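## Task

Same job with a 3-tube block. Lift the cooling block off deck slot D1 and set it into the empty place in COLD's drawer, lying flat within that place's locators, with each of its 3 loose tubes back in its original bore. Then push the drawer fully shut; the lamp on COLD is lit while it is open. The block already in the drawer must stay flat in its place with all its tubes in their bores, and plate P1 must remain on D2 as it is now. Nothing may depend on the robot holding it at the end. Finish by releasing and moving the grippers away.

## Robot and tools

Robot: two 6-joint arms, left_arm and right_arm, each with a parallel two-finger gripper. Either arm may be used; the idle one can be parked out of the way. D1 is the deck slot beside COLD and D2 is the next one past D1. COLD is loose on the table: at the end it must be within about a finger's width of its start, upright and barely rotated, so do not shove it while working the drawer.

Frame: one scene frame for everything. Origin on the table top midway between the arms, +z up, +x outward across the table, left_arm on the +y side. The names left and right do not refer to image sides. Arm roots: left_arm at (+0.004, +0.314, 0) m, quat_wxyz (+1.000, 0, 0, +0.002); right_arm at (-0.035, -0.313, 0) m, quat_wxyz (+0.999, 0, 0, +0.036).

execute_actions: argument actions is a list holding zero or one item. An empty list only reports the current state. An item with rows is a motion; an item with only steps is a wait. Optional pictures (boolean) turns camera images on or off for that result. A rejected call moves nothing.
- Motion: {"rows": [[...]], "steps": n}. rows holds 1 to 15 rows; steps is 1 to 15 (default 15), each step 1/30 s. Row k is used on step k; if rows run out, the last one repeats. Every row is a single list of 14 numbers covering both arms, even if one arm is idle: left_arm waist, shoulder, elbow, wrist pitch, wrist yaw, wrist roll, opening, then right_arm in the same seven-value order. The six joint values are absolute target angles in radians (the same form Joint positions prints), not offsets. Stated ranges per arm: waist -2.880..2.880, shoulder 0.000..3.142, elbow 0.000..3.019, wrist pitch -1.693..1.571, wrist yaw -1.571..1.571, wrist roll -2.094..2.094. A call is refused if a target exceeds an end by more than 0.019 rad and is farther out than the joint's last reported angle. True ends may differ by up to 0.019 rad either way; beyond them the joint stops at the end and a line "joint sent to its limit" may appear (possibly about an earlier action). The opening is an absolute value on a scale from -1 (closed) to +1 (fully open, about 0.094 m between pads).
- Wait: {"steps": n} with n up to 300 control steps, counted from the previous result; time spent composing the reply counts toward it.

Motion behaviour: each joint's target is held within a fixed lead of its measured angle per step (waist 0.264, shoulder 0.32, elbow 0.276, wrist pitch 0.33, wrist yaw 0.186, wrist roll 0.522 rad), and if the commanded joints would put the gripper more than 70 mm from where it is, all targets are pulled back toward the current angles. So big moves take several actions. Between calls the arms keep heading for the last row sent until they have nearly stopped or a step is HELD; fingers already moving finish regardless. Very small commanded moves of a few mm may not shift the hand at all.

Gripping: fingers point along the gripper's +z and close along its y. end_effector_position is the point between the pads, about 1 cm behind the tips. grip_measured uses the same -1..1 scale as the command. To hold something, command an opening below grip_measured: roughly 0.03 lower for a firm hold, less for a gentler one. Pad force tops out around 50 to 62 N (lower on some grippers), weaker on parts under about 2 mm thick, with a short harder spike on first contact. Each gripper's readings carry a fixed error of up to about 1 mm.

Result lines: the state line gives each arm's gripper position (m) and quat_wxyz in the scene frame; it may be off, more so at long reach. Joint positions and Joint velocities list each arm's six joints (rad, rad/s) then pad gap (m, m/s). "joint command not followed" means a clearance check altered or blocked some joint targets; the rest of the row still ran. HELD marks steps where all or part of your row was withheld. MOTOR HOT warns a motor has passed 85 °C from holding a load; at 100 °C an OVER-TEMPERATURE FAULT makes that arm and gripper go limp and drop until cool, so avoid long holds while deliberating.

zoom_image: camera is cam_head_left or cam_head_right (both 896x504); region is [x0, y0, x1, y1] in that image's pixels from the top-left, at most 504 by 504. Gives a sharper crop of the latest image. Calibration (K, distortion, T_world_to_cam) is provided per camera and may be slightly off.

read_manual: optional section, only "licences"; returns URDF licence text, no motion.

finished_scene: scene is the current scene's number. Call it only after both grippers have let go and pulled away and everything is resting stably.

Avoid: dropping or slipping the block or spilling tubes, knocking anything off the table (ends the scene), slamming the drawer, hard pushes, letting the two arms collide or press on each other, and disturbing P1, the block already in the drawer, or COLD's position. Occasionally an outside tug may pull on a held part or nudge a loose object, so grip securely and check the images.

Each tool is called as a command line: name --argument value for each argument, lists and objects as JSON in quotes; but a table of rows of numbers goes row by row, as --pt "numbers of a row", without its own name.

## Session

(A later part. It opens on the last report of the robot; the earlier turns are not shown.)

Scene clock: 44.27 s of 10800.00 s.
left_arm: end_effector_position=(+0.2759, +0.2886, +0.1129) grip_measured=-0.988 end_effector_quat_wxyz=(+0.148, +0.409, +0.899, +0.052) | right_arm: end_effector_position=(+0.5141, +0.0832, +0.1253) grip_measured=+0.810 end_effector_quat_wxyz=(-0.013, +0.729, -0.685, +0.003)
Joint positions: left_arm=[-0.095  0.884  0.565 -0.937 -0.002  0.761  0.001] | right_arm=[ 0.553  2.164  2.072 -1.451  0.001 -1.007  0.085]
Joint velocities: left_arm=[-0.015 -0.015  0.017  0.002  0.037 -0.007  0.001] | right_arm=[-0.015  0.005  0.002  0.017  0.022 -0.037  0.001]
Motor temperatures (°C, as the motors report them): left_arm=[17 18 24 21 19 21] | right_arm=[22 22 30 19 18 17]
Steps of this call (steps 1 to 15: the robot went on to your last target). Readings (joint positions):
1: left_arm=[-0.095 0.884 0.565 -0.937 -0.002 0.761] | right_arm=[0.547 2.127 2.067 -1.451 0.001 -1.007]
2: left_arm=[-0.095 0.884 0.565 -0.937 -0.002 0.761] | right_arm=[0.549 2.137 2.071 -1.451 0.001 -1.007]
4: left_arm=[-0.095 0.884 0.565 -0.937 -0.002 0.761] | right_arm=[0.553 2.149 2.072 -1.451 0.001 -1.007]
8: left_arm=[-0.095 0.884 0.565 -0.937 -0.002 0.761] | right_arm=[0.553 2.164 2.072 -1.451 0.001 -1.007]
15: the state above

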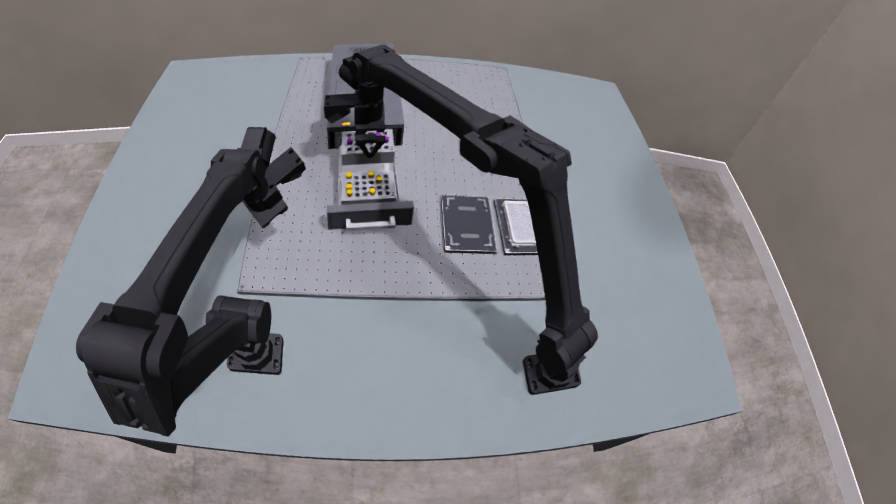

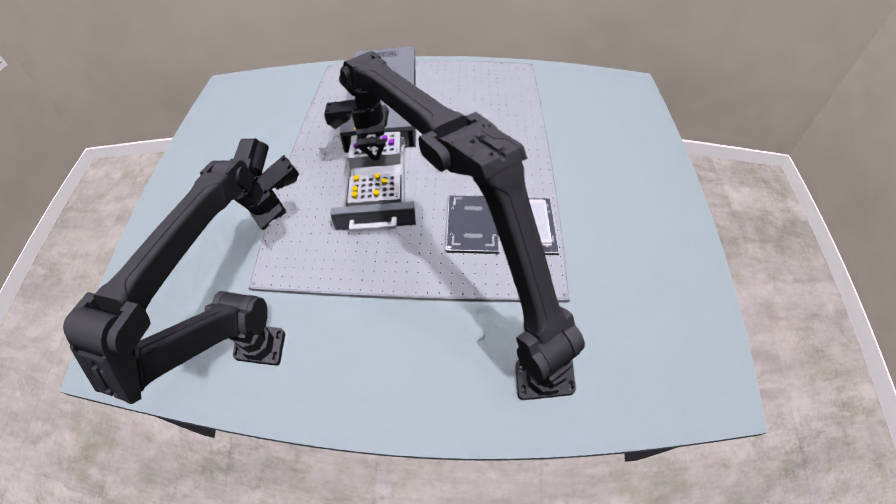

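Needs about 3 mm more reach, then a partial descent.

execute_actions --actions '[{"rows":[[-0.1,0.9,0.55,-0.95,0,0.75,-1,0.553,2.11,2.135,-1.425,0,-1.015,0.77],[-0.1,0.9,0.55,-0.95,0,0.75,-1,0.553,2.12,2.135,-1.415,0,-1.015,0.77],[-0.1,0.9,0.55,-0.95,0,0.75,-1,0.553,2.13,2.135,-1.41,0,-1.015,0.77],[-0.1,0.9,0.55,-0.95,0,0.75,-1,0.553,2.138,2.135,-1.41,0,-1.015,0.77],[-0.1,0.9,0.55,-0.95,0,0.75,-1,0.553,2.146,2.135,-1.41,0,-1.015,0.77]]}]' --pictures false

execute_actions --actions '[{"steps":8}]'

zoom_image --camera "cam_head_left" --region '[315, 120, 415, 210]'

Scene clock: 47.30 s of 10800.00 s.
left_arm: end_effector_position=(+0.2759, +0.2886, +0.1129) grip_measured=-0.988 end_effector_quat_wxyz=(+0.148, +0.409, +0.899, +0.052) | right_arm: end_effector_position=(+0.5194, +0.0870, +0.1041) grip_measured=+0.810 end_effector_quat_wxyz=(-0.011, +0.729, -0.685, +0.003)
Joint positions: left_arm=[-0.095  0.884  0.565 -0.937 -0.002  0.761  0.001] | right_arm=[ 0.553  2.197  2.072 -1.422  0.001 -1.007  0.085]
Joint velocities: left_arm=[-0.015 -0.015  0.002  0.002 -0.022 -0.007  0.   ] | right_arm=[-0.005  0.044 -0.002 -0.007  0.066  0.022  0.   ]
Motor temperatures (°C, as the motors report them): left_arm=[17 18 24 21 19 21] | right_arm=[22 22 30 19 18 17]
Steps of this call (steps 1 to 15: the robot went on to your last target; steps 16 to 76: nothing new was sent; steps 77 to 91: all 15 steps of this action). Readings (joint positions):
77: left_arm=[-0.095 0.884 0.565 -0.937 -0.002 0.761] | right_arm=[0.553 2.164 2.072 -1.449 0.001 -1.007]
78: left_arm=[-0.095 0.884 0.565 -0.937 -0.002 0.761] | right_arm=[0.553 2.164 2.072 -1.445 0.001 -1.007]
80: left_arm=[-0.095 0.884 0.565 -0.937 -0.002 0.761] | right_arm=[0.553 2.166 2.072 -1.433 0.001 -1.007]
84: left_arm=[-0.095 0.884 0.565 -0.937 -0.002 0.761] | right_arm=[0.553 2.176 2.072 -1.422 0.001 -1.007]
91: the state above

Scene clock: 47.57 s of 10800.00 s.
left_arm: end_effector_position=(+0.2759, +0.2886, +0.1129) grip_measured=-0.988 end_effector_quat_wxyz=(+0.148, +0.409, +0.899, +0.052) | right_arm: end_effector_position=(+0.5193, +0.0870, +0.1033) grip_measured=+0.810 end_effector_quat_wxyz=(-0.011, +0.729, -0.685, +0.002)
Joint positions: left_arm=[-0.095  0.884  0.565 -0.937 -0.002  0.761  0.001] | right_arm=[ 0.553  2.198  2.072 -1.422  0.001 -1.007  0.085]
Joint velocities: left_arm=[-0.024 -0.024  0.002 -0.012  0.007 -0.022 -0.001] | right_arm=[-0.005 -0.005  0.002  0.002  0.081 -0.051  0.001]
Motor temperatures (°C, as the motors report them): left_arm=[17 18 24 21 19 21] | right_arm=[22 22 30 19 18 17]
Steps of this call (steps 1 to 8: the robot went on to your last target). Readings (joint positions):
1: left_arm=[-0.095 0.884 0.565 -0.937 -0.002 0.761] | right_arm=[0.553 2.198 2.072 -1.422 0.001 -1.007]
2: left_arm=[-0.095 0.884 0.565 -0.937 -0.002 0.761] | right_arm=[0.553 2.198 2.072 -1.422 0.001 -1.007]
4: left_arm=[-0.095 0.884 0.565 -0.937 -0.002 0.761] | right_arm=[0.553 2.198 2.072 -1.422 0.001 -1.007]
8: the state above

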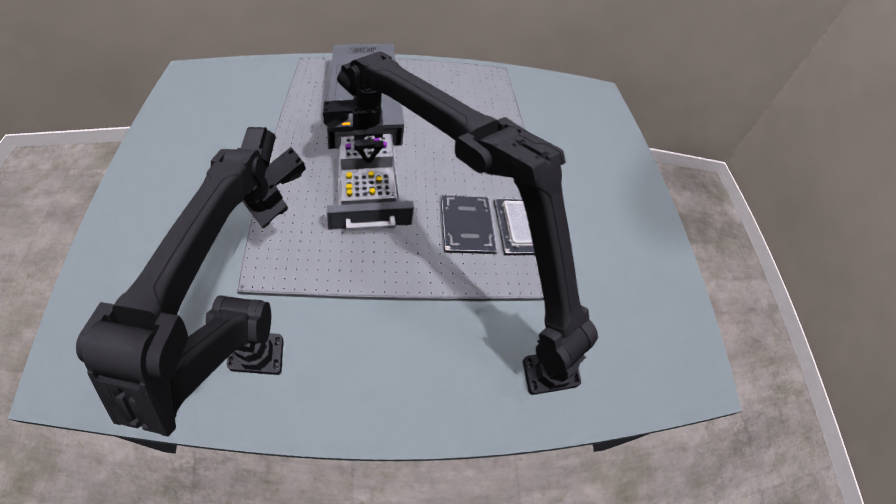

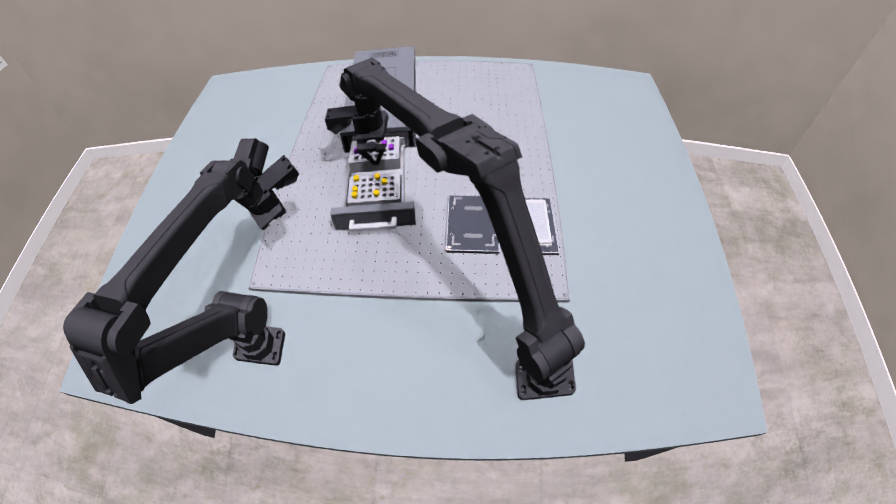

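Region (315, 120, 415, 210) of cam_head_left's 896x504 image, scaled by 5.040, with more detail than that image has; it fills the top 454 rows of this view, and the rest is white.

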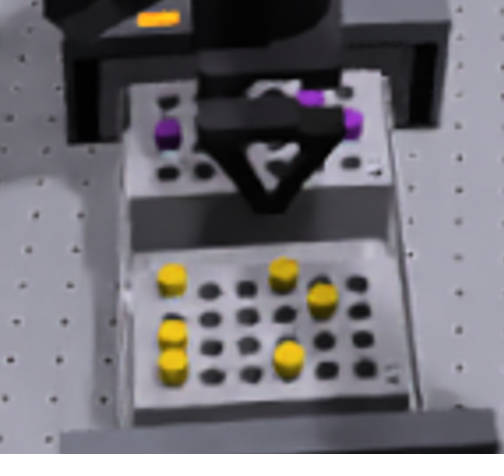

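execute_actions --actions '[{"rows":[[-0.1,0.9,0.55,-0.95,0,0.75,-1,0.533,2.155,2.135,-1.397,0,-1.015,0.77],[-0.1,0.9,0.55,-0.95,0,0.75,-1,0.533,2.163,2.135,-1.397,0,-1.015,0.77],[-0.1,0.9,0.55,-0.95,0,0.75,-1,0.533,2.171,2.135,-1.397,0,-1.015,0.77]]}]'

zoom_image --camera "cam_head_left" --region '[315, 120, 415, 210]'

zoom_image --camera "cam_head_right" --region '[325, 120, 425, 210]'

Scene clock: 50.83 s of 10800.00 s.
left_arm: end_effector_position=(+0.2759, +0.2886, +0.1129) grip_measured=-0.988 end_effector_quat_wxyz=(+0.148, +0.409, +0.899, +0.052) | right_arm: end_effector_position=(+0.5228, +0.0865, +0.0892) grip_measured=+0.810 end_effector_quat_wxyz=(-0.007, +0.727, -0.686, +0.002)
Joint positions: left_arm=[-0.095  0.884  0.565 -0.937 -0.002  0.761  0.001] | right_arm=[ 0.55   2.219  2.072 -1.409  0.001 -1.007  0.085]
Joint velocities: left_arm=[-0.015 -0.024  0.007  0.002 -0.037 -0.037 -0.   ] | right_arm=[-0.005  0.015 -0.002 -0.007  0.022 -0.007 -0.   ]
Motor temperatures (°C, as the motors report them): left_arm=[17 18 24 21 19 21] | right_arm=[22 23 30 19 18 17]
Steps of this call (steps 1 to 15: the robot went on to your last target; steps 16 to 83: nothing new was sent; steps 84 to 98: all 15 steps of this action). Readings (joint positions):
84: left_arm=[-0.095 0.884 0.565 -0.937 -0.002 0.761] | right_arm=[0.553 2.198 2.072 -1.421 0.001 -1.007]
85: left_arm=[-0.095 0.884 0.565 -0.937 -0.002 0.761] | right_arm=[0.553 2.199 2.072 -1.418 0.001 -1.007]
87: left_arm=[-0.095 0.884 0.565 -0.937 -0.002 0.761] | right_arm=[0.553 2.201 2.072 -1.412 0.001 -1.007]
91: left_arm=[-0.095 0.884 0.565 -0.937 -0.002 0.761] | right_arm=[0.552 2.209 2.072 -1.409 0.001 -1.007]
98: the state above

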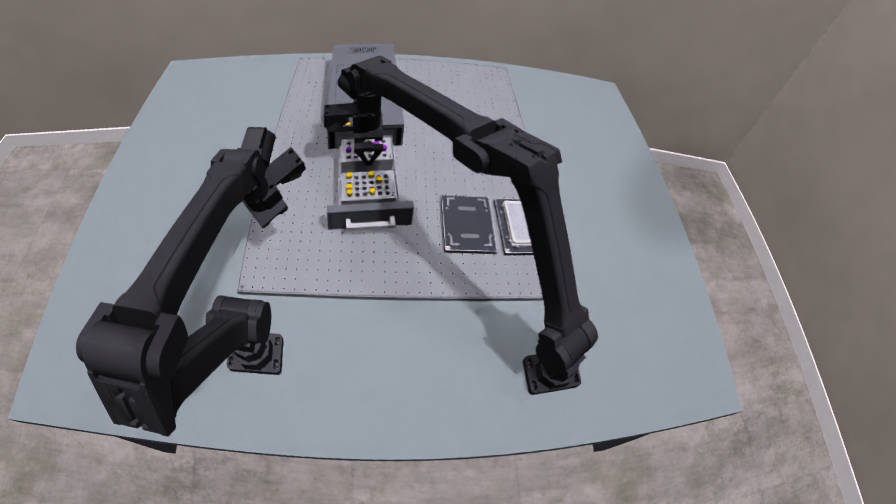

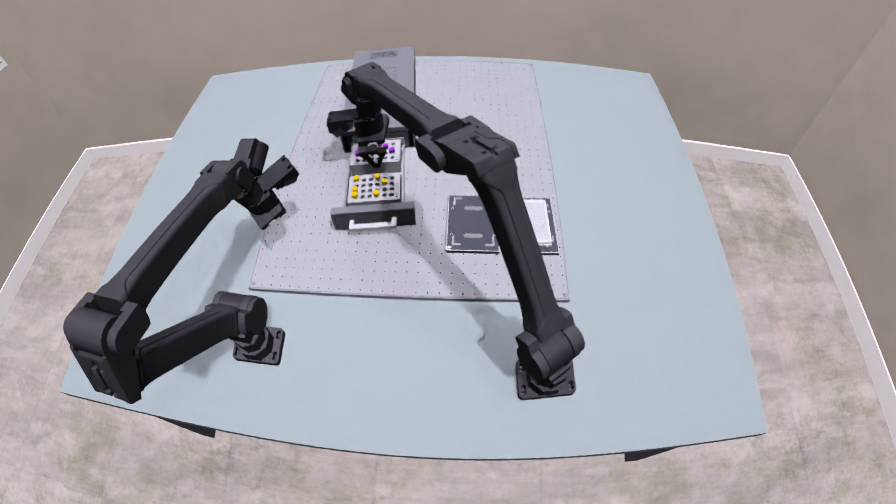

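Region (315, 120, 415, 210) of cam_head_left's 896x504 image, scaled by 5.040, with more detail than that image has; it fills the top 454 rows of this view, and the rest is white.

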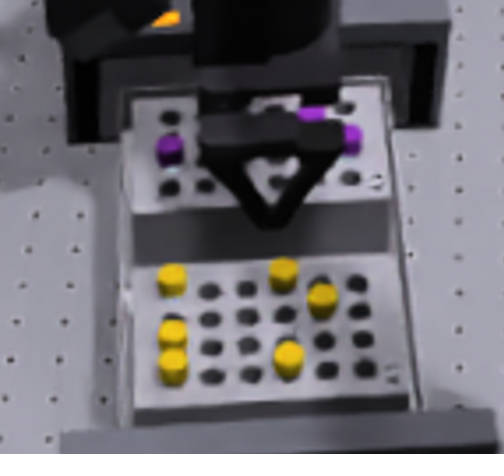

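Region (325, 120, 425, 210) of cam_head_right's 896x504 image, scaled by 5.040, with more detail than that image has; it fills the top 454 rows of this view, and the rest is white.

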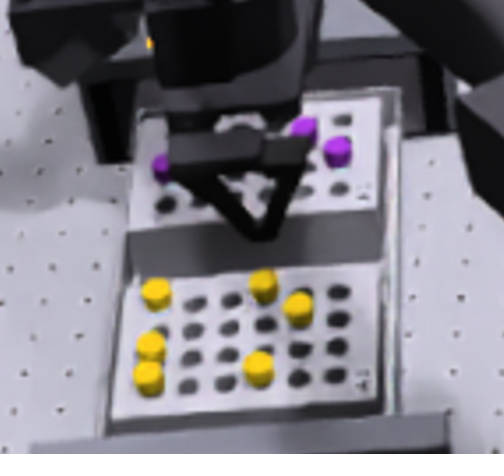

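execute_actions --actions '[{"rows":[[-0.1,0.9,0.55,-0.95,0,0.75,-1,0.55,2.18,2.135,-1.4,0,-0.99,0.77],[-0.1,0.9,0.55,-0.95,0,0.75,-1,0.55,2.188,2.135,-1.4,0,-0.99,0.77],[-0.1,0.9,0.55,-0.95,0,0.75,-1,0.55,2.198,2.135,-1.4,0,-0.99,0.77]]}]' --pictures false

execute_actions --actions '[{"rows":[[-0.1,0.9,0.55,-0.95,0,0.75,-1,0.55,2.225,2.11,-1.4,0,-0.99,0.77]],"steps":8}]'

zoom_image --camera "cam_head_left" --region '[315, 120, 415, 210]'

Scene clock: 53.20 s of 10800.00 s.
left_arm: end_effector_position=(+0.2759, +0.2886, +0.1129) grip_measured=-0.988 end_effector_quat_wxyz=(+0.148, +0.409, +0.899, +0.052) | right_arm: end_effector_position=(+0.5222, +0.0863, +0.0781) grip_measured=+0.810 end_effector_quat_wxyz=(+0.001, +0.725, -0.689, -0.000)
Joint positions: left_arm=[-0.095  0.884  0.565 -0.937 -0.002  0.761  0.001] | right_arm=[ 0.55   2.236  2.072 -1.408 -0.    -0.998  0.085]
Joint velocities: left_arm=[-0.005  0.015  0.027 -0.012  0.022  0.007  0.   ] | right_arm=[-0.015  0.015  0.002 -0.007  0.007  0.066  0.001]
Motor temperatures (°C, as the motors report them): left_arm=[17 18 24 21 19 21] | right_arm=[22 23 30 19 18 17]
Steps of this call (steps 1 to 15: the robot went on to your last target; steps 16 to 56: nothing new was sent; steps 57 to 71: all 15 steps of this action). Readings (joint positions):
57: left_arm=[-0.095 0.884 0.565 -0.937 -0.002 0.761] | right_arm=[0.550 2.220 2.072 -1.409 0.001 -1.006]
58: left_arm=[-0.095 0.884 0.565 -0.937 -0.002 0.761] | right_arm=[0.550 2.220 2.072 -1.409 0.001 -1.004]
60: left_arm=[-0.095 0.884 0.565 -0.937 -0.002 0.761] | right_arm=[0.550 2.223 2.072 -1.409 0.001 -1.002]
64: left_arm=[-0.095 0.884 0.565 -0.937 -0.002 0.761] | right_arm=[0.550 2.235 2.072 -1.409 0.001 -1.000]
71: the state above

Scene clock: 53.47 s of 10800.00 s.
left_arm: end_effector_position=(+0.2759, +0.2886, +0.1129) grip_measured=-0.988 end_effector_quat_wxyz=(+0.148, +0.409, +0.899, +0.052) | right_arm: end_effector_position=(+0.5222, +0.0864, +0.0771) grip_measured=+0.810 end_effector_quat_wxyz=(+0.001, +0.724, -0.689, -0.000)
Joint positions: left_arm=[-0.095  0.884  0.565 -0.937 -0.002  0.761  0.001] | right_arm=[ 0.55   2.238  2.072 -1.408 -0.    -0.998  0.085]
Joint velocities: left_arm=[-0.015 -0.005 -0.022 -0.007 -0.007  0.007  0.001] | right_arm=[-0.005 -0.015 -0.017 -0.007 -0.037 -0.037 -0.   ]
Motor temperatures (°C, as the motors report them): left_arm=[17 18 24 21 19 21] | right_arm=[22 23 30 19 18 17]
Steps of this call (steps 1 to 8: all 8 steps of this action). Readings (joint positions):
1: left_arm=[-0.095 0.884 0.565 -0.937 -0.002 0.761] | right_arm=[0.550 2.236 2.072 -1.408 -0.000 -0.998]
2: left_arm=[-0.095 0.884 0.565 -0.937 -0.002 0.761] | right_arm=[0.550 2.237 2.072 -1.408 -0.000 -0.998]
4: left_arm=[-0.095 0.884 0.565 -0.937 -0.002 0.761] | right_arm=[0.550 2.238 2.072 -1.408 -0.000 -0.998]
8: the state above

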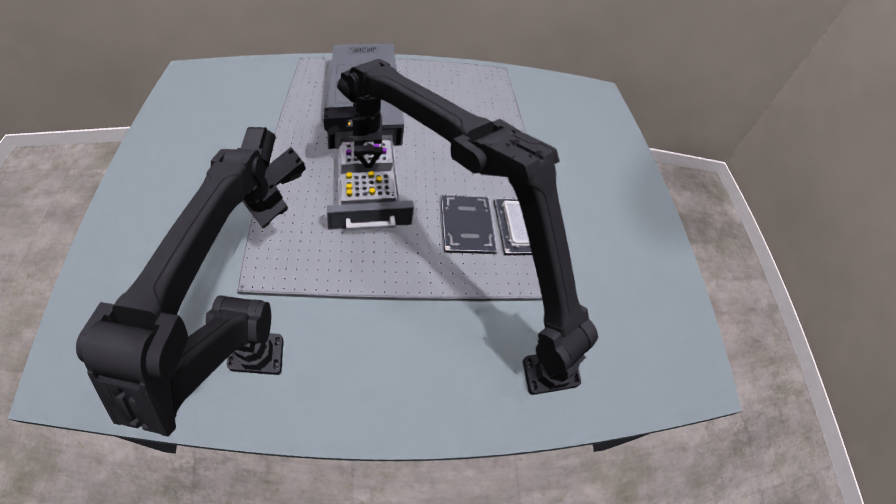

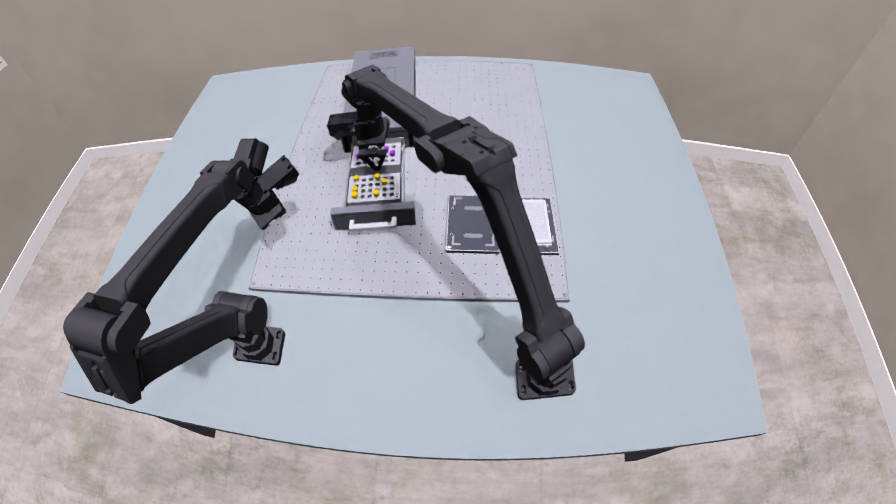

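Region (315, 120, 415, 210) of cam_head_left's 896x504 image, scaled by 5.040, with more detail than that image has; it fills the top 454 rows of this view, and the rest is white.

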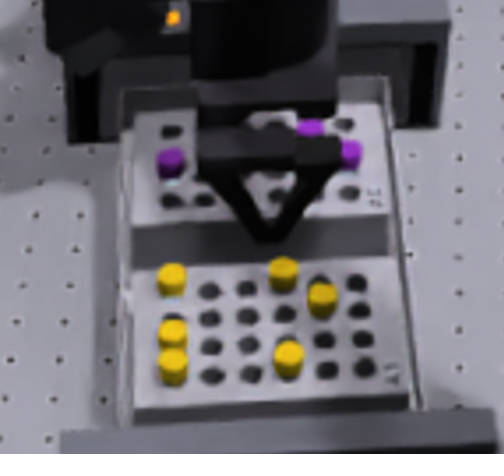

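execute_actions --actions '[{"rows":[[-0.1,0.9,0.55,-0.95,0,0.75,-1,0.577,2.2,2.12,-1.395,0,-0.99,0.77]],"steps":12}]' --pictures false

execute_actions --actions '[{"rows":[[-0.1,0.9,0.55,-0.95,0,0.75,-1,0.555,2.24,2.1,-1.405,0,-0.99,0.77],[-0.1,0.9,0.55,-0.95,0,0.75,-1,0.555,2.24,2.1,-1.405,0,-0.99,0.77],[-0.1,0.9,0.55,-0.95,0,0.75,-1,0.555,2.24,2.1,-1.405,0,-0.99,0.88]],"steps":10}]'

zoom_image --camera "cam_head_left" --region '[315, 120, 415, 210]'

zoom_image --camera "cam_head_right" --region '[325, 120, 425, 210]'

Scene clock: 56.03 s of 10800.00 s.
left_arm: end_effector_position=(+0.2759, +0.2886, +0.1129) grip_measured=-0.988 end_effector_quat_wxyz=(+0.148, +0.409, +0.899, +0.052) | right_arm: end_effector_position=(+0.5223, +0.0876, +0.0771) grip_measured=+0.810 end_effector_quat_wxyz=(-0.000, +0.725, -0.689, +0.000)
Joint positions: left_arm=[-0.095  0.884  0.565 -0.937 -0.002  0.761  0.001] | right_arm=[ 0.552  2.238  2.072 -1.404  0.    -0.997  0.085]
Joint velocities: left_arm=[-0.005  0.015 -0.012 -0.002 -0.051 -0.007  0.   ] | right_arm=[-0.005  0.015 -0.007 -0.007  0.022 -0.007 -0.001]
Motor temperatures (°C, as the motors report them): left_arm=[17 18 24 21 19 21] | right_arm=[22 23 30 19 18 17]
Steps of this call (steps 1 to 15: the robot went on to your last target; steps 16 to 65: nothing new was sent; steps 66 to 77: all 12 steps of this action). Readings (joint positions):
66: left_arm=[-0.095 0.884 0.565 -0.937 -0.002 0.761] | right_arm=[0.550 2.238 2.072 -1.407 -0.000 -0.998]
67: left_arm=[-0.095 0.884 0.565 -0.937 -0.002 0.761] | right_arm=[0.550 2.238 2.072 -1.407 -0.000 -0.998]
69: left_arm=[-0.095 0.884 0.565 -0.937 -0.002 0.761] | right_arm=[0.551 2.238 2.072 -1.405 -0.000 -0.997]
73: left_arm=[-0.095 0.884 0.565 -0.937 -0.002 0.761] | right_arm=[0.552 2.238 2.072 -1.404 0.000 -0.997]
77: the state above

Scene clock: 56.37 s of 10800.00 s.
left_arm: end_effector_position=(+0.2759, +0.2886, +0.1129) grip_measured=-0.988 end_effector_quat_wxyz=(+0.148, +0.409, +0.899, +0.052) | right_arm: end_effector_position=(+0.5224, +0.0875, +0.0766) grip_measured=+0.878 end_effector_quat_wxyz=(+0.000, +0.724, -0.689, +0.001)
Joint positions: left_arm=[-0.095  0.884  0.565 -0.937 -0.002  0.761  0.001] | right_arm=[ 0.552  2.238  2.072 -1.404  0.001 -0.996  0.088]
Joint velocities: left_arm=[ 0.005 -0.005 -0.007 -0.007  0.022 -0.022 -0.001] | right_arm=[-0.005 -0.015 -0.002 -0.007 -0.037 -0.037  0.   ]
Motor temperatures (°C, as the motors report them): left_arm=[17 18 24 21 19 21] | right_arm=[22 23 30 19 18 17]
Steps of this call (steps 1 to 10: all 10 steps of this action). Readings (joint positions):
1: left_arm=[-0.095 0.884 0.565 -0.937 -0.002 0.761] | right_arm=[0.552 2.238 2.072 -1.404 0.000 -0.997]
2: left_arm=[-0.095 0.884 0.565 -0.937 -0.002 0.761] | right_arm=[0.552 2.238 2.072 -1.404 0.001 -0.997]
4: left_arm=[-0.095 0.884 0.565 -0.937 -0.002 0.761] | right_arm=[0.552 2.238 2.072 -1.404 0.001 -0.996]
8: left_arm=[-0.095 0.884 0.565 -0.937 -0.002 0.761] | right_arm=[0.552 2.238 2.072 -1.404 0.001 -0.996]
10: the state above

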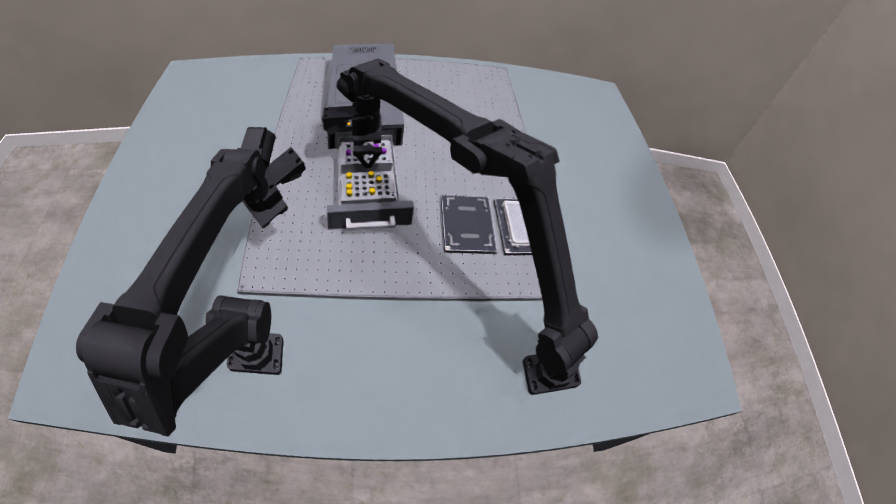

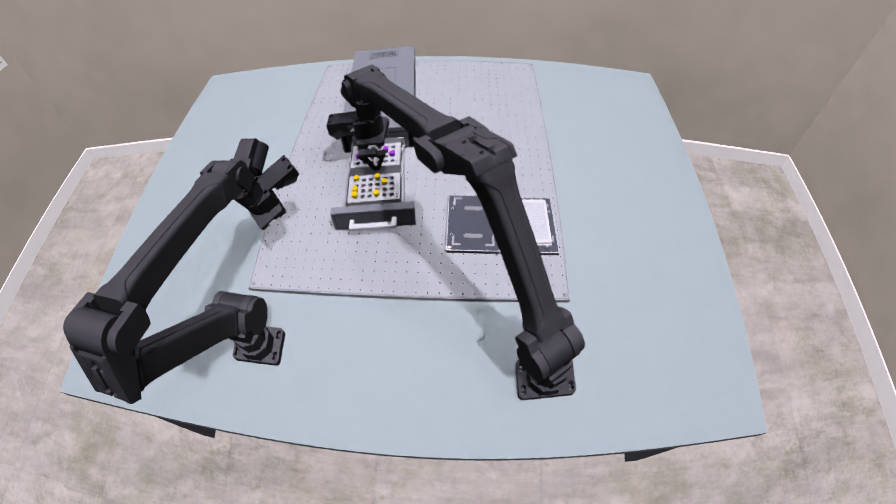

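Region (315, 120, 415, 210) of cam_head_left's 896x504 image, scaled by 5.040, with more detail than that image has; it fills the top 454 rows of this view, and the rest is white.

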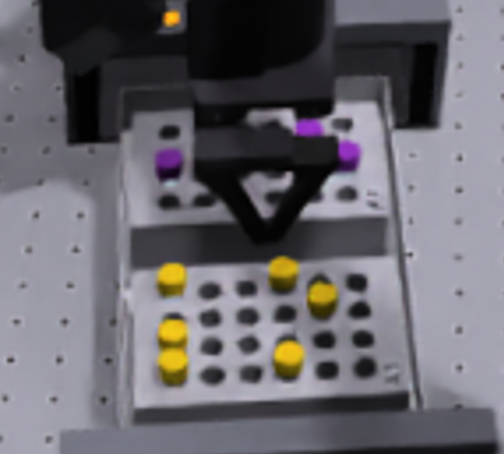

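Region (325, 120, 425, 210) of cam_head_right's 896x504 image, scaled by 5.040, with more detail than that image has; it fills the top 454 rows of this view, and the rest is white.

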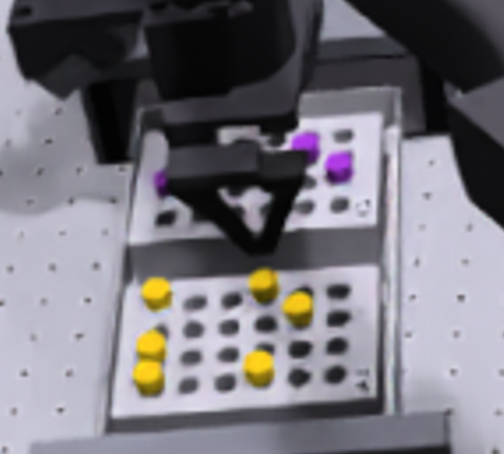

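execute_actions --actions '[{"rows":[[-0.1,0.9,0.55,-0.95,0,0.75,-1,0.565,2.24,2.1,-1.43,0,-0.99,0.88],[-0.1,0.9,0.55,-0.95,0,0.75,-1,0.57,2.24,2.1,-1.445,0,-0.99,0.88],[-0.1,0.9,0.55,-0.95,0,0.75,-1,0.575,2.24,2.1,-1.465,0,-0.99,0.88]],"steps":12}]'

zoom_image --camera "cam_head_left" --region '[315, 120, 415, 210]'

Scene clock: 58.87 s of 10800.00 s.
left_arm: end_effector_position=(+0.2759, +0.2886, +0.1129) grip_measured=-0.988 end_effector_quat_wxyz=(+0.148, +0.409, +0.899, +0.052) | right_arm: end_effector_position=(+0.5139, +0.0839, +0.0768) grip_measured=+0.878 end_effector_quat_wxyz=(+0.018, +0.725, -0.688, -0.003)
Joint positions: left_arm=[-0.095  0.884  0.565 -0.937 -0.002  0.761  0.001] | right_arm=[ 0.555  2.238  2.072 -1.441  0.001 -0.996  0.088]
Joint velocities: left_arm=[ 0.005  0.005  0.002 -0.007  0.007 -0.022  0.001] | right_arm=[-0.005 -0.005  0.007  0.002  0.022  0.022  0.   ]
Motor temperatures (°C, as the motors report them): left_arm=[17 18 24 21 19 21] | right_arm=[22 23 29 19 18 17]
Steps of this call (steps 1 to 15: the robot went on to your last target; steps 16 to 63: nothing new was sent; steps 64 to 75: all 12 steps of this action). Readings (joint positions):
64: left_arm=[-0.095 0.884 0.565 -0.937 -0.002 0.761] | right_arm=[0.552 2.238 2.072 -1.407 0.001 -0.996]
65: left_arm=[-0.095 0.884 0.565 -0.937 -0.002 0.761] | right_arm=[0.552 2.238 2.072 -1.412 0.001 -0.996]
67: left_arm=[-0.095 0.884 0.565 -0.937 -0.002 0.761] | right_arm=[0.552 2.238 2.072 -1.426 0.001 -0.996]
71: left_arm=[-0.095 0.884 0.565 -0.937 -0.002 0.761] | right_arm=[0.554 2.238 2.072 -1.440 0.001 -0.996]
75: the state above

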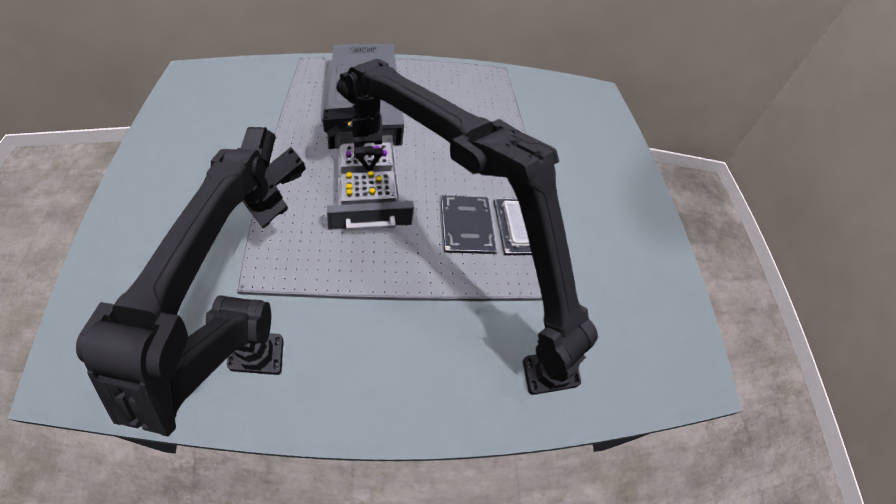

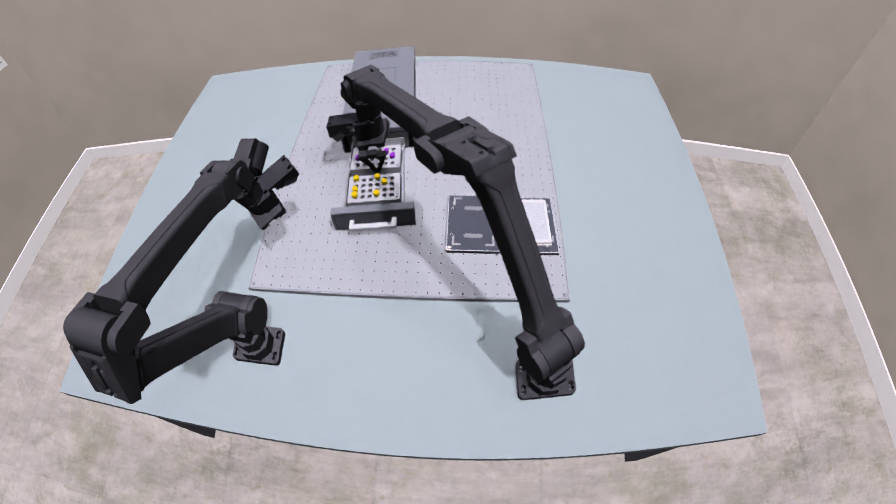

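Region (315, 120, 415, 210) of cam_head_left's 896x504 image, scaled by 5.040, with more detail than that image has; it fills the top 454 rows of this view, and the rest is white.

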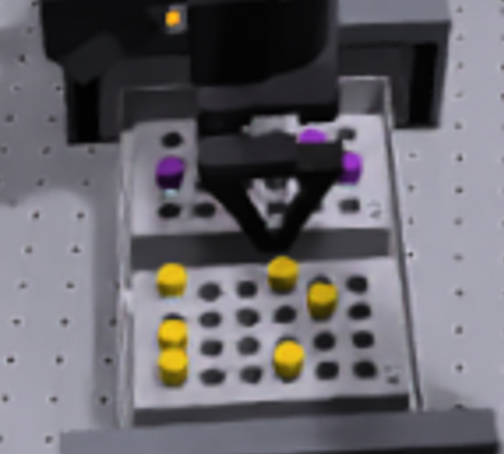

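execute_actions --actions '[{"rows":[[-0.1,0.9,0.55,-0.95,0,0.75,-1,0.56,2.22,2.1,-1.44,0,-1,0.82],[-0.1,0.9,0.55,-0.95,0,0.75,-1,0.56,2.22,2.1,-1.44,0,-1,0.77],[-0.1,0.9,0.55,-0.95,0,0.75,-1,0.56,2.22,2.1,-1.44,0,-1,0.77],[-0.1,0.9,0.55,-0.95,0,0.75,-1,0.56,2.2,2.11,-1.44,0,-1,0.77],[-0.1,0.9,0.55,-0.95,0,0.75,-1,0.56,2.18,2.12,-1.43,0,-1.01,0.77],[-0.1,0.9,0.55,-0.95,0,0.75,-1,0.555,2.15,2.12,-1.41,0,-1.02,0.77],[-0.1,0.9,0.55,-0.95,0,0.75,-1,0.55,2.15,2.12,-1.39,0,-1.02,0.77]]}]'

execute_actions --actions '[{"steps":15}]'

zoom_image --camera "cam_head_left" --region '[315,120,415,210]'

Scene clock: 68.97 s of 10800.00 s.
left_arm: end_effector_position=(+0.2759, +0.2886, +0.1129) grip_measured=-0.988 end_effector_quat_wxyz=(+0.148, +0.409, +0.899, +0.052) | right_arm: end_effector_position=(+0.5195, +0.0868, +0.0796) grip_measured=+0.808 end_effector_quat_wxyz=(+0.004, +0.730, -0.684, +0.002)
Joint positions: left_arm=[-0.095  0.884  0.565 -0.937 -0.002  0.761  0.001] | right_arm=[ 0.554  2.234  2.072 -1.416  0.005 -1.009  0.085]
Joint velocities: left_arm=[ 0.005 -0.024 -0.002 -0.002 -0.022  0.007 -0.001] | right_arm=[-0.015 -0.005  0.007  0.012 -0.007 -0.037  0.001]
Motor temperatures (°C, as the motors report them): left_arm=[17 18 24 21 19 21] | right_arm=[22 23 29 19 18 17]
Steps of this call (steps 1 to 15: the robot went on to your last target; steps 16 to 90: nothing new was sent; then 6.60 s passed at rest; steps 91 to 105: all 15 steps of this action). Readings (joint positions):
91: left_arm=[-0.095 0.884 0.565 -0.937 -0.002 0.761] | right_arm=[0.555 2.238 2.072 -1.440 0.002 -0.997]
92: left_arm=[-0.095 0.884 0.565 -0.937 -0.002 0.761] | right_arm=[0.555 2.238 2.072 -1.439 0.002 -0.997]
94: left_arm=[-0.095 0.884 0.565 -0.937 -0.002 0.761] | right_arm=[0.555 2.238 2.072 -1.439 0.002 -0.997]
98: left_arm=[-0.095 0.884 0.565 -0.937 -0.002 0.761] | right_arm=[0.555 2.235 2.072 -1.427 0.002 -1.003]
105: the state above

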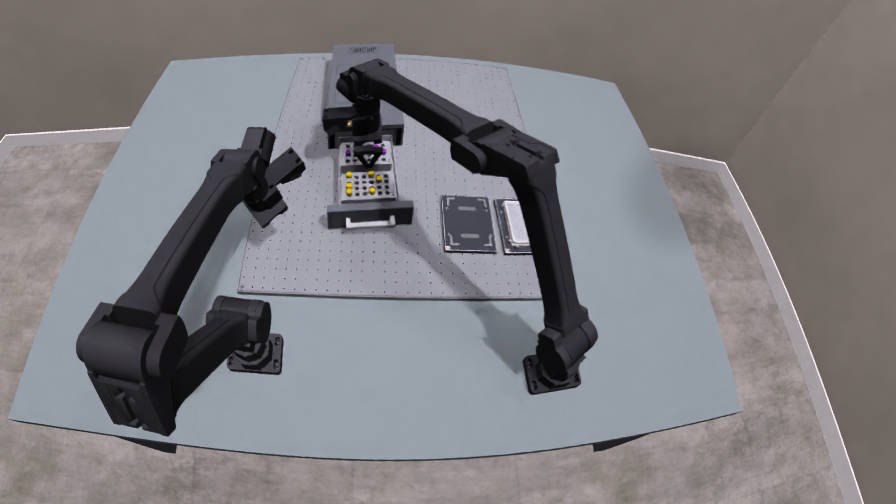

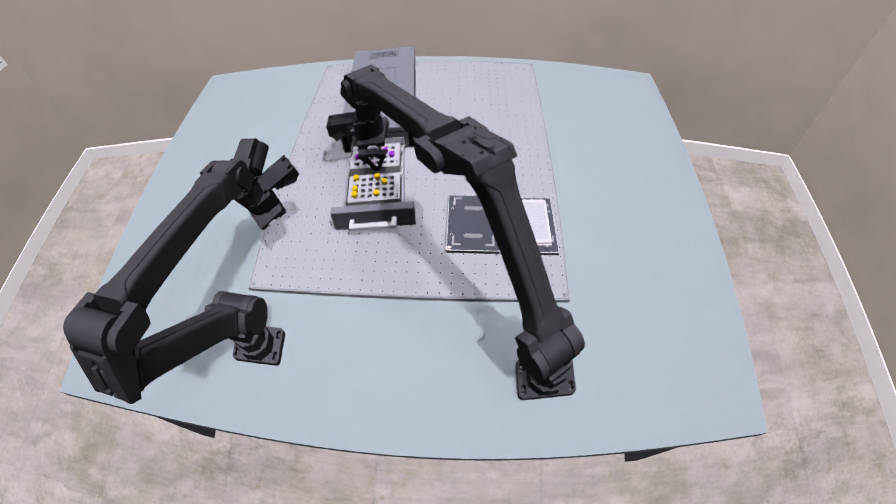

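Scene clock: 69.47 s of 10800.00 s.
left_arm: end_effector_position=(+0.2759, +0.2886, +0.1129) grip_measured=-0.988 end_effector_quat_wxyz=(+0.148, +0.409, +0.899, +0.052) | right_arm: end_effector_position=(+0.5195, +0.0868, +0.0796) grip_measured=+0.808 end_effector_quat_wxyz=(+0.004, +0.730, -0.684, +0.002)
Joint positions: left_arm=[-0.095  0.884  0.565 -0.937 -0.002  0.761  0.001] | right_arm=[ 0.554  2.234  2.072 -1.416  0.005 -1.009  0.085]
Joint velocities: left_arm=[-0.005  0.015 -0.007 -0.007 -0.066 -0.037 -0.001] | right_arm=[ 0.005 -0.015  0.002  0.002 -0.022 -0.095 -0.001]
Motor temperatures (°C, as the motors report them): left_arm=[17 18 24 21 19 21] | right_arm=[22 23 29 19 18 17]
Steps of this call (steps 1 to 15: the robot went on to your last target). Readings (joint positions):
1: left_arm=[-0.095 0.884 0.565 -0.937 -0.002 0.761] | right_arm=[0.554 2.234 2.072 -1.416 0.005 -1.009]
2: left_arm=[-0.095 0.884 0.565 -0.937 -0.002 0.761] | right_arm=[0.554 2.234 2.072 -1.416 0.005 -1.009]
4: left_arm=[-0.095 0.884 0.565 -0.937 -0.002 0.761] | right_arm=[0.554 2.234 2.072 -1.416 0.005 -1.009]
8: left_arm=[-0.095 0.884 0.565 -0.937 -0.002 0.761] | right_arm=[0.554 2.234 2.072 -1.416 0.005 -1.009]
15: the state above
All arms were judged still, so your last target was given up. Only a new action makes them travel on or press farther. Fingers that are still opening or closing keep moving.

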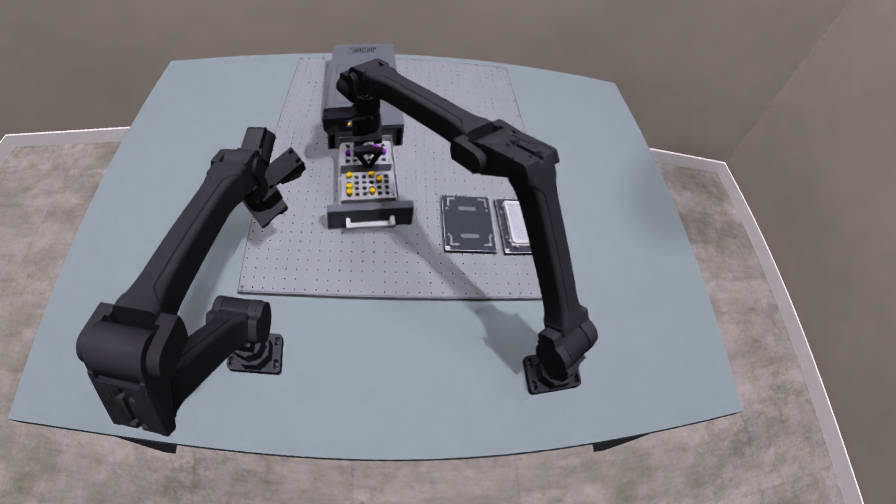

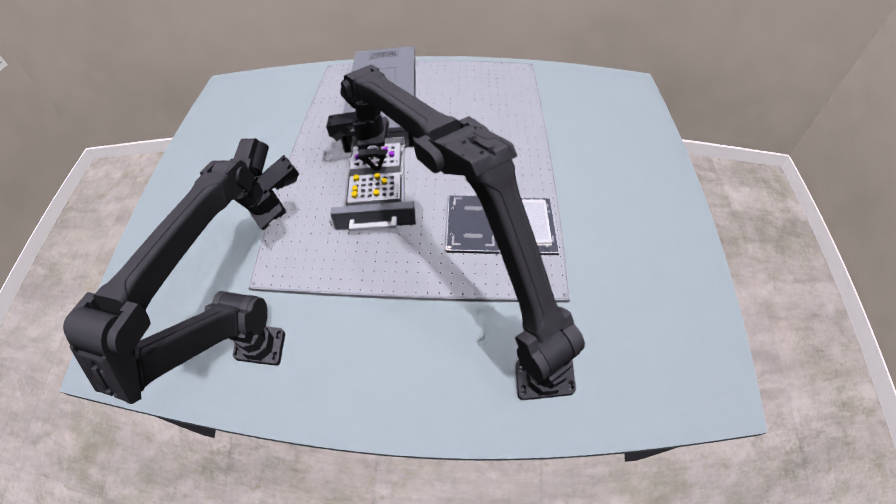

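Region (315, 120, 415, 210) of cam_head_left's 896x504 image, scaled by 5.040, with more detail than that image has; it fills the top 454 rows of this view, and the rest is white.

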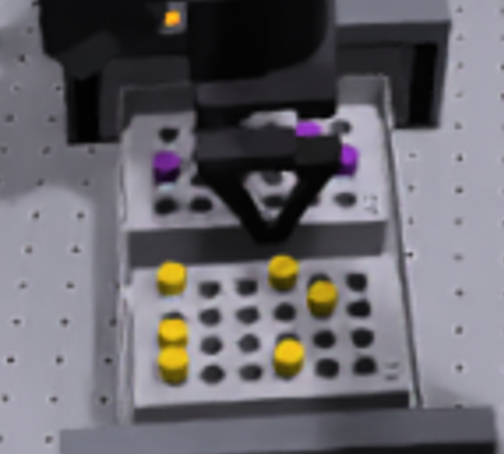

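execute_actions --actions '[{"rows":[[-0.1,0.9,0.55,-0.95,0,0.75,-1,0.54,2.15,2.13,-1.385,0,-1.02,0.77],[-0.1,0.9,0.55,-0.95,0,0.75,-1,0.53,2.15,2.135,-1.375,0,-1.03,0.77]]}]'

zoom_image --camera "cam_head_left" --region '[315,120,415,210]'

Scene clock: 71.27 s of 10800.00 s.
left_arm: end_effector_position=(+0.2759, +0.2886, +0.1129) grip_measured=-0.988 end_effector_quat_wxyz=(+0.148, +0.409, +0.899, +0.052) | right_arm: end_effector_position=(+0.5234, +0.0870, +0.0799) grip_measured=+0.808 end_effector_quat_wxyz=(-0.002, +0.731, -0.682, +0.003)
Joint positions: left_arm=[-0.095  0.884  0.565 -0.937 -0.002  0.761  0.001] | right_arm=[ 0.551  2.233  2.072 -1.403  0.005 -1.017  0.085]
Joint velocities: left_arm=[-0.005 -0.015 -0.002 -0.007 -0.037  0.022 -0.001] | right_arm=[ 0.005 -0.015  0.002  0.002  0.007 -0.037  0.   ]
Motor temperatures (°C, as the motors report them): left_arm=[17 18 24 21 19 21] | right_arm=[22 24 29 19 18 17]
Steps of this call (steps 1 to 39: nothing new was sent; steps 40 to 54: all 15 steps of this action). Readings (joint positions):
40: left_arm=[-0.095 0.884 0.565 -0.937 -0.002 0.761] | right_arm=[0.554 2.234 2.072 -1.416 0.005 -1.009]
41: left_arm=[-0.095 0.884 0.565 -0.937 -0.002 0.761] | right_arm=[0.553 2.234 2.072 -1.415 0.005 -1.010]
43: left_arm=[-0.095 0.884 0.565 -0.937 -0.002 0.761] | right_arm=[0.553 2.234 2.072 -1.411 0.005 -1.013]
47: left_arm=[-0.095 0.884 0.565 -0.937 -0.002 0.761] | right_arm=[0.551 2.233 2.072 -1.405 0.005 -1.015]
54: the state above

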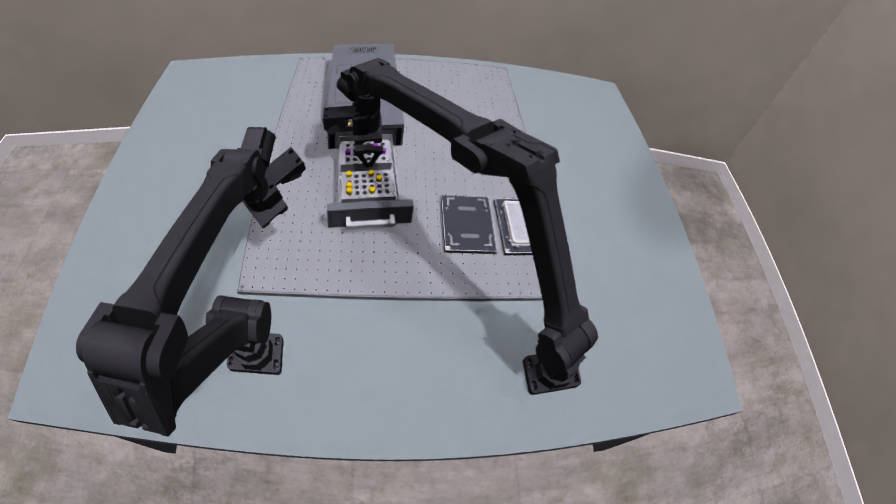

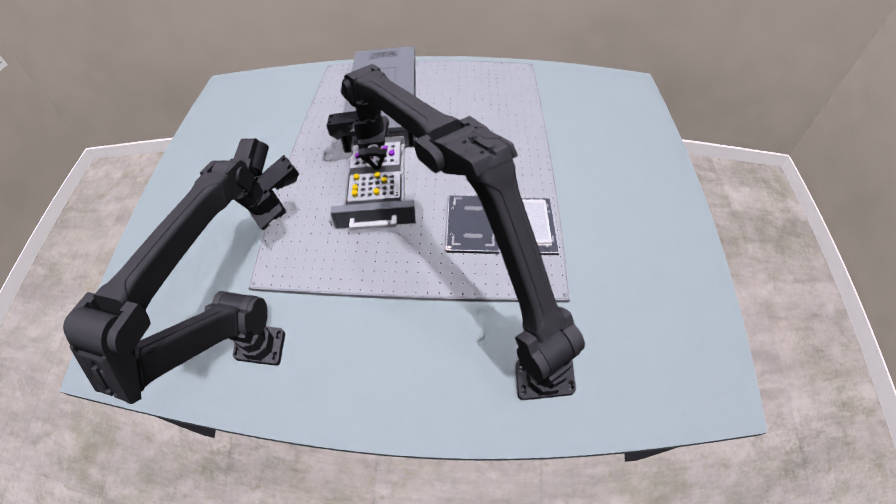

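Region (315, 120, 415, 210) of cam_head_left's 896x504 image, scaled by 5.040, with more detail than that image has; it fills the top 454 rows of this view, and the rest is white.

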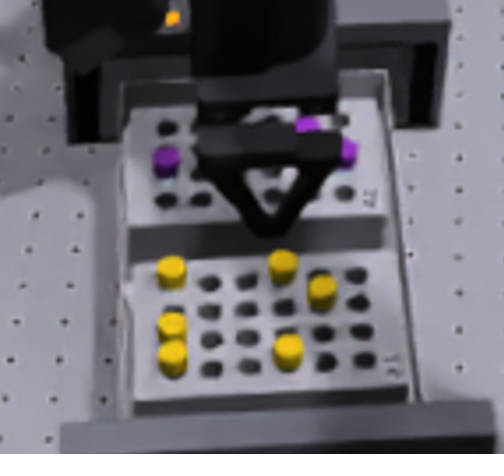

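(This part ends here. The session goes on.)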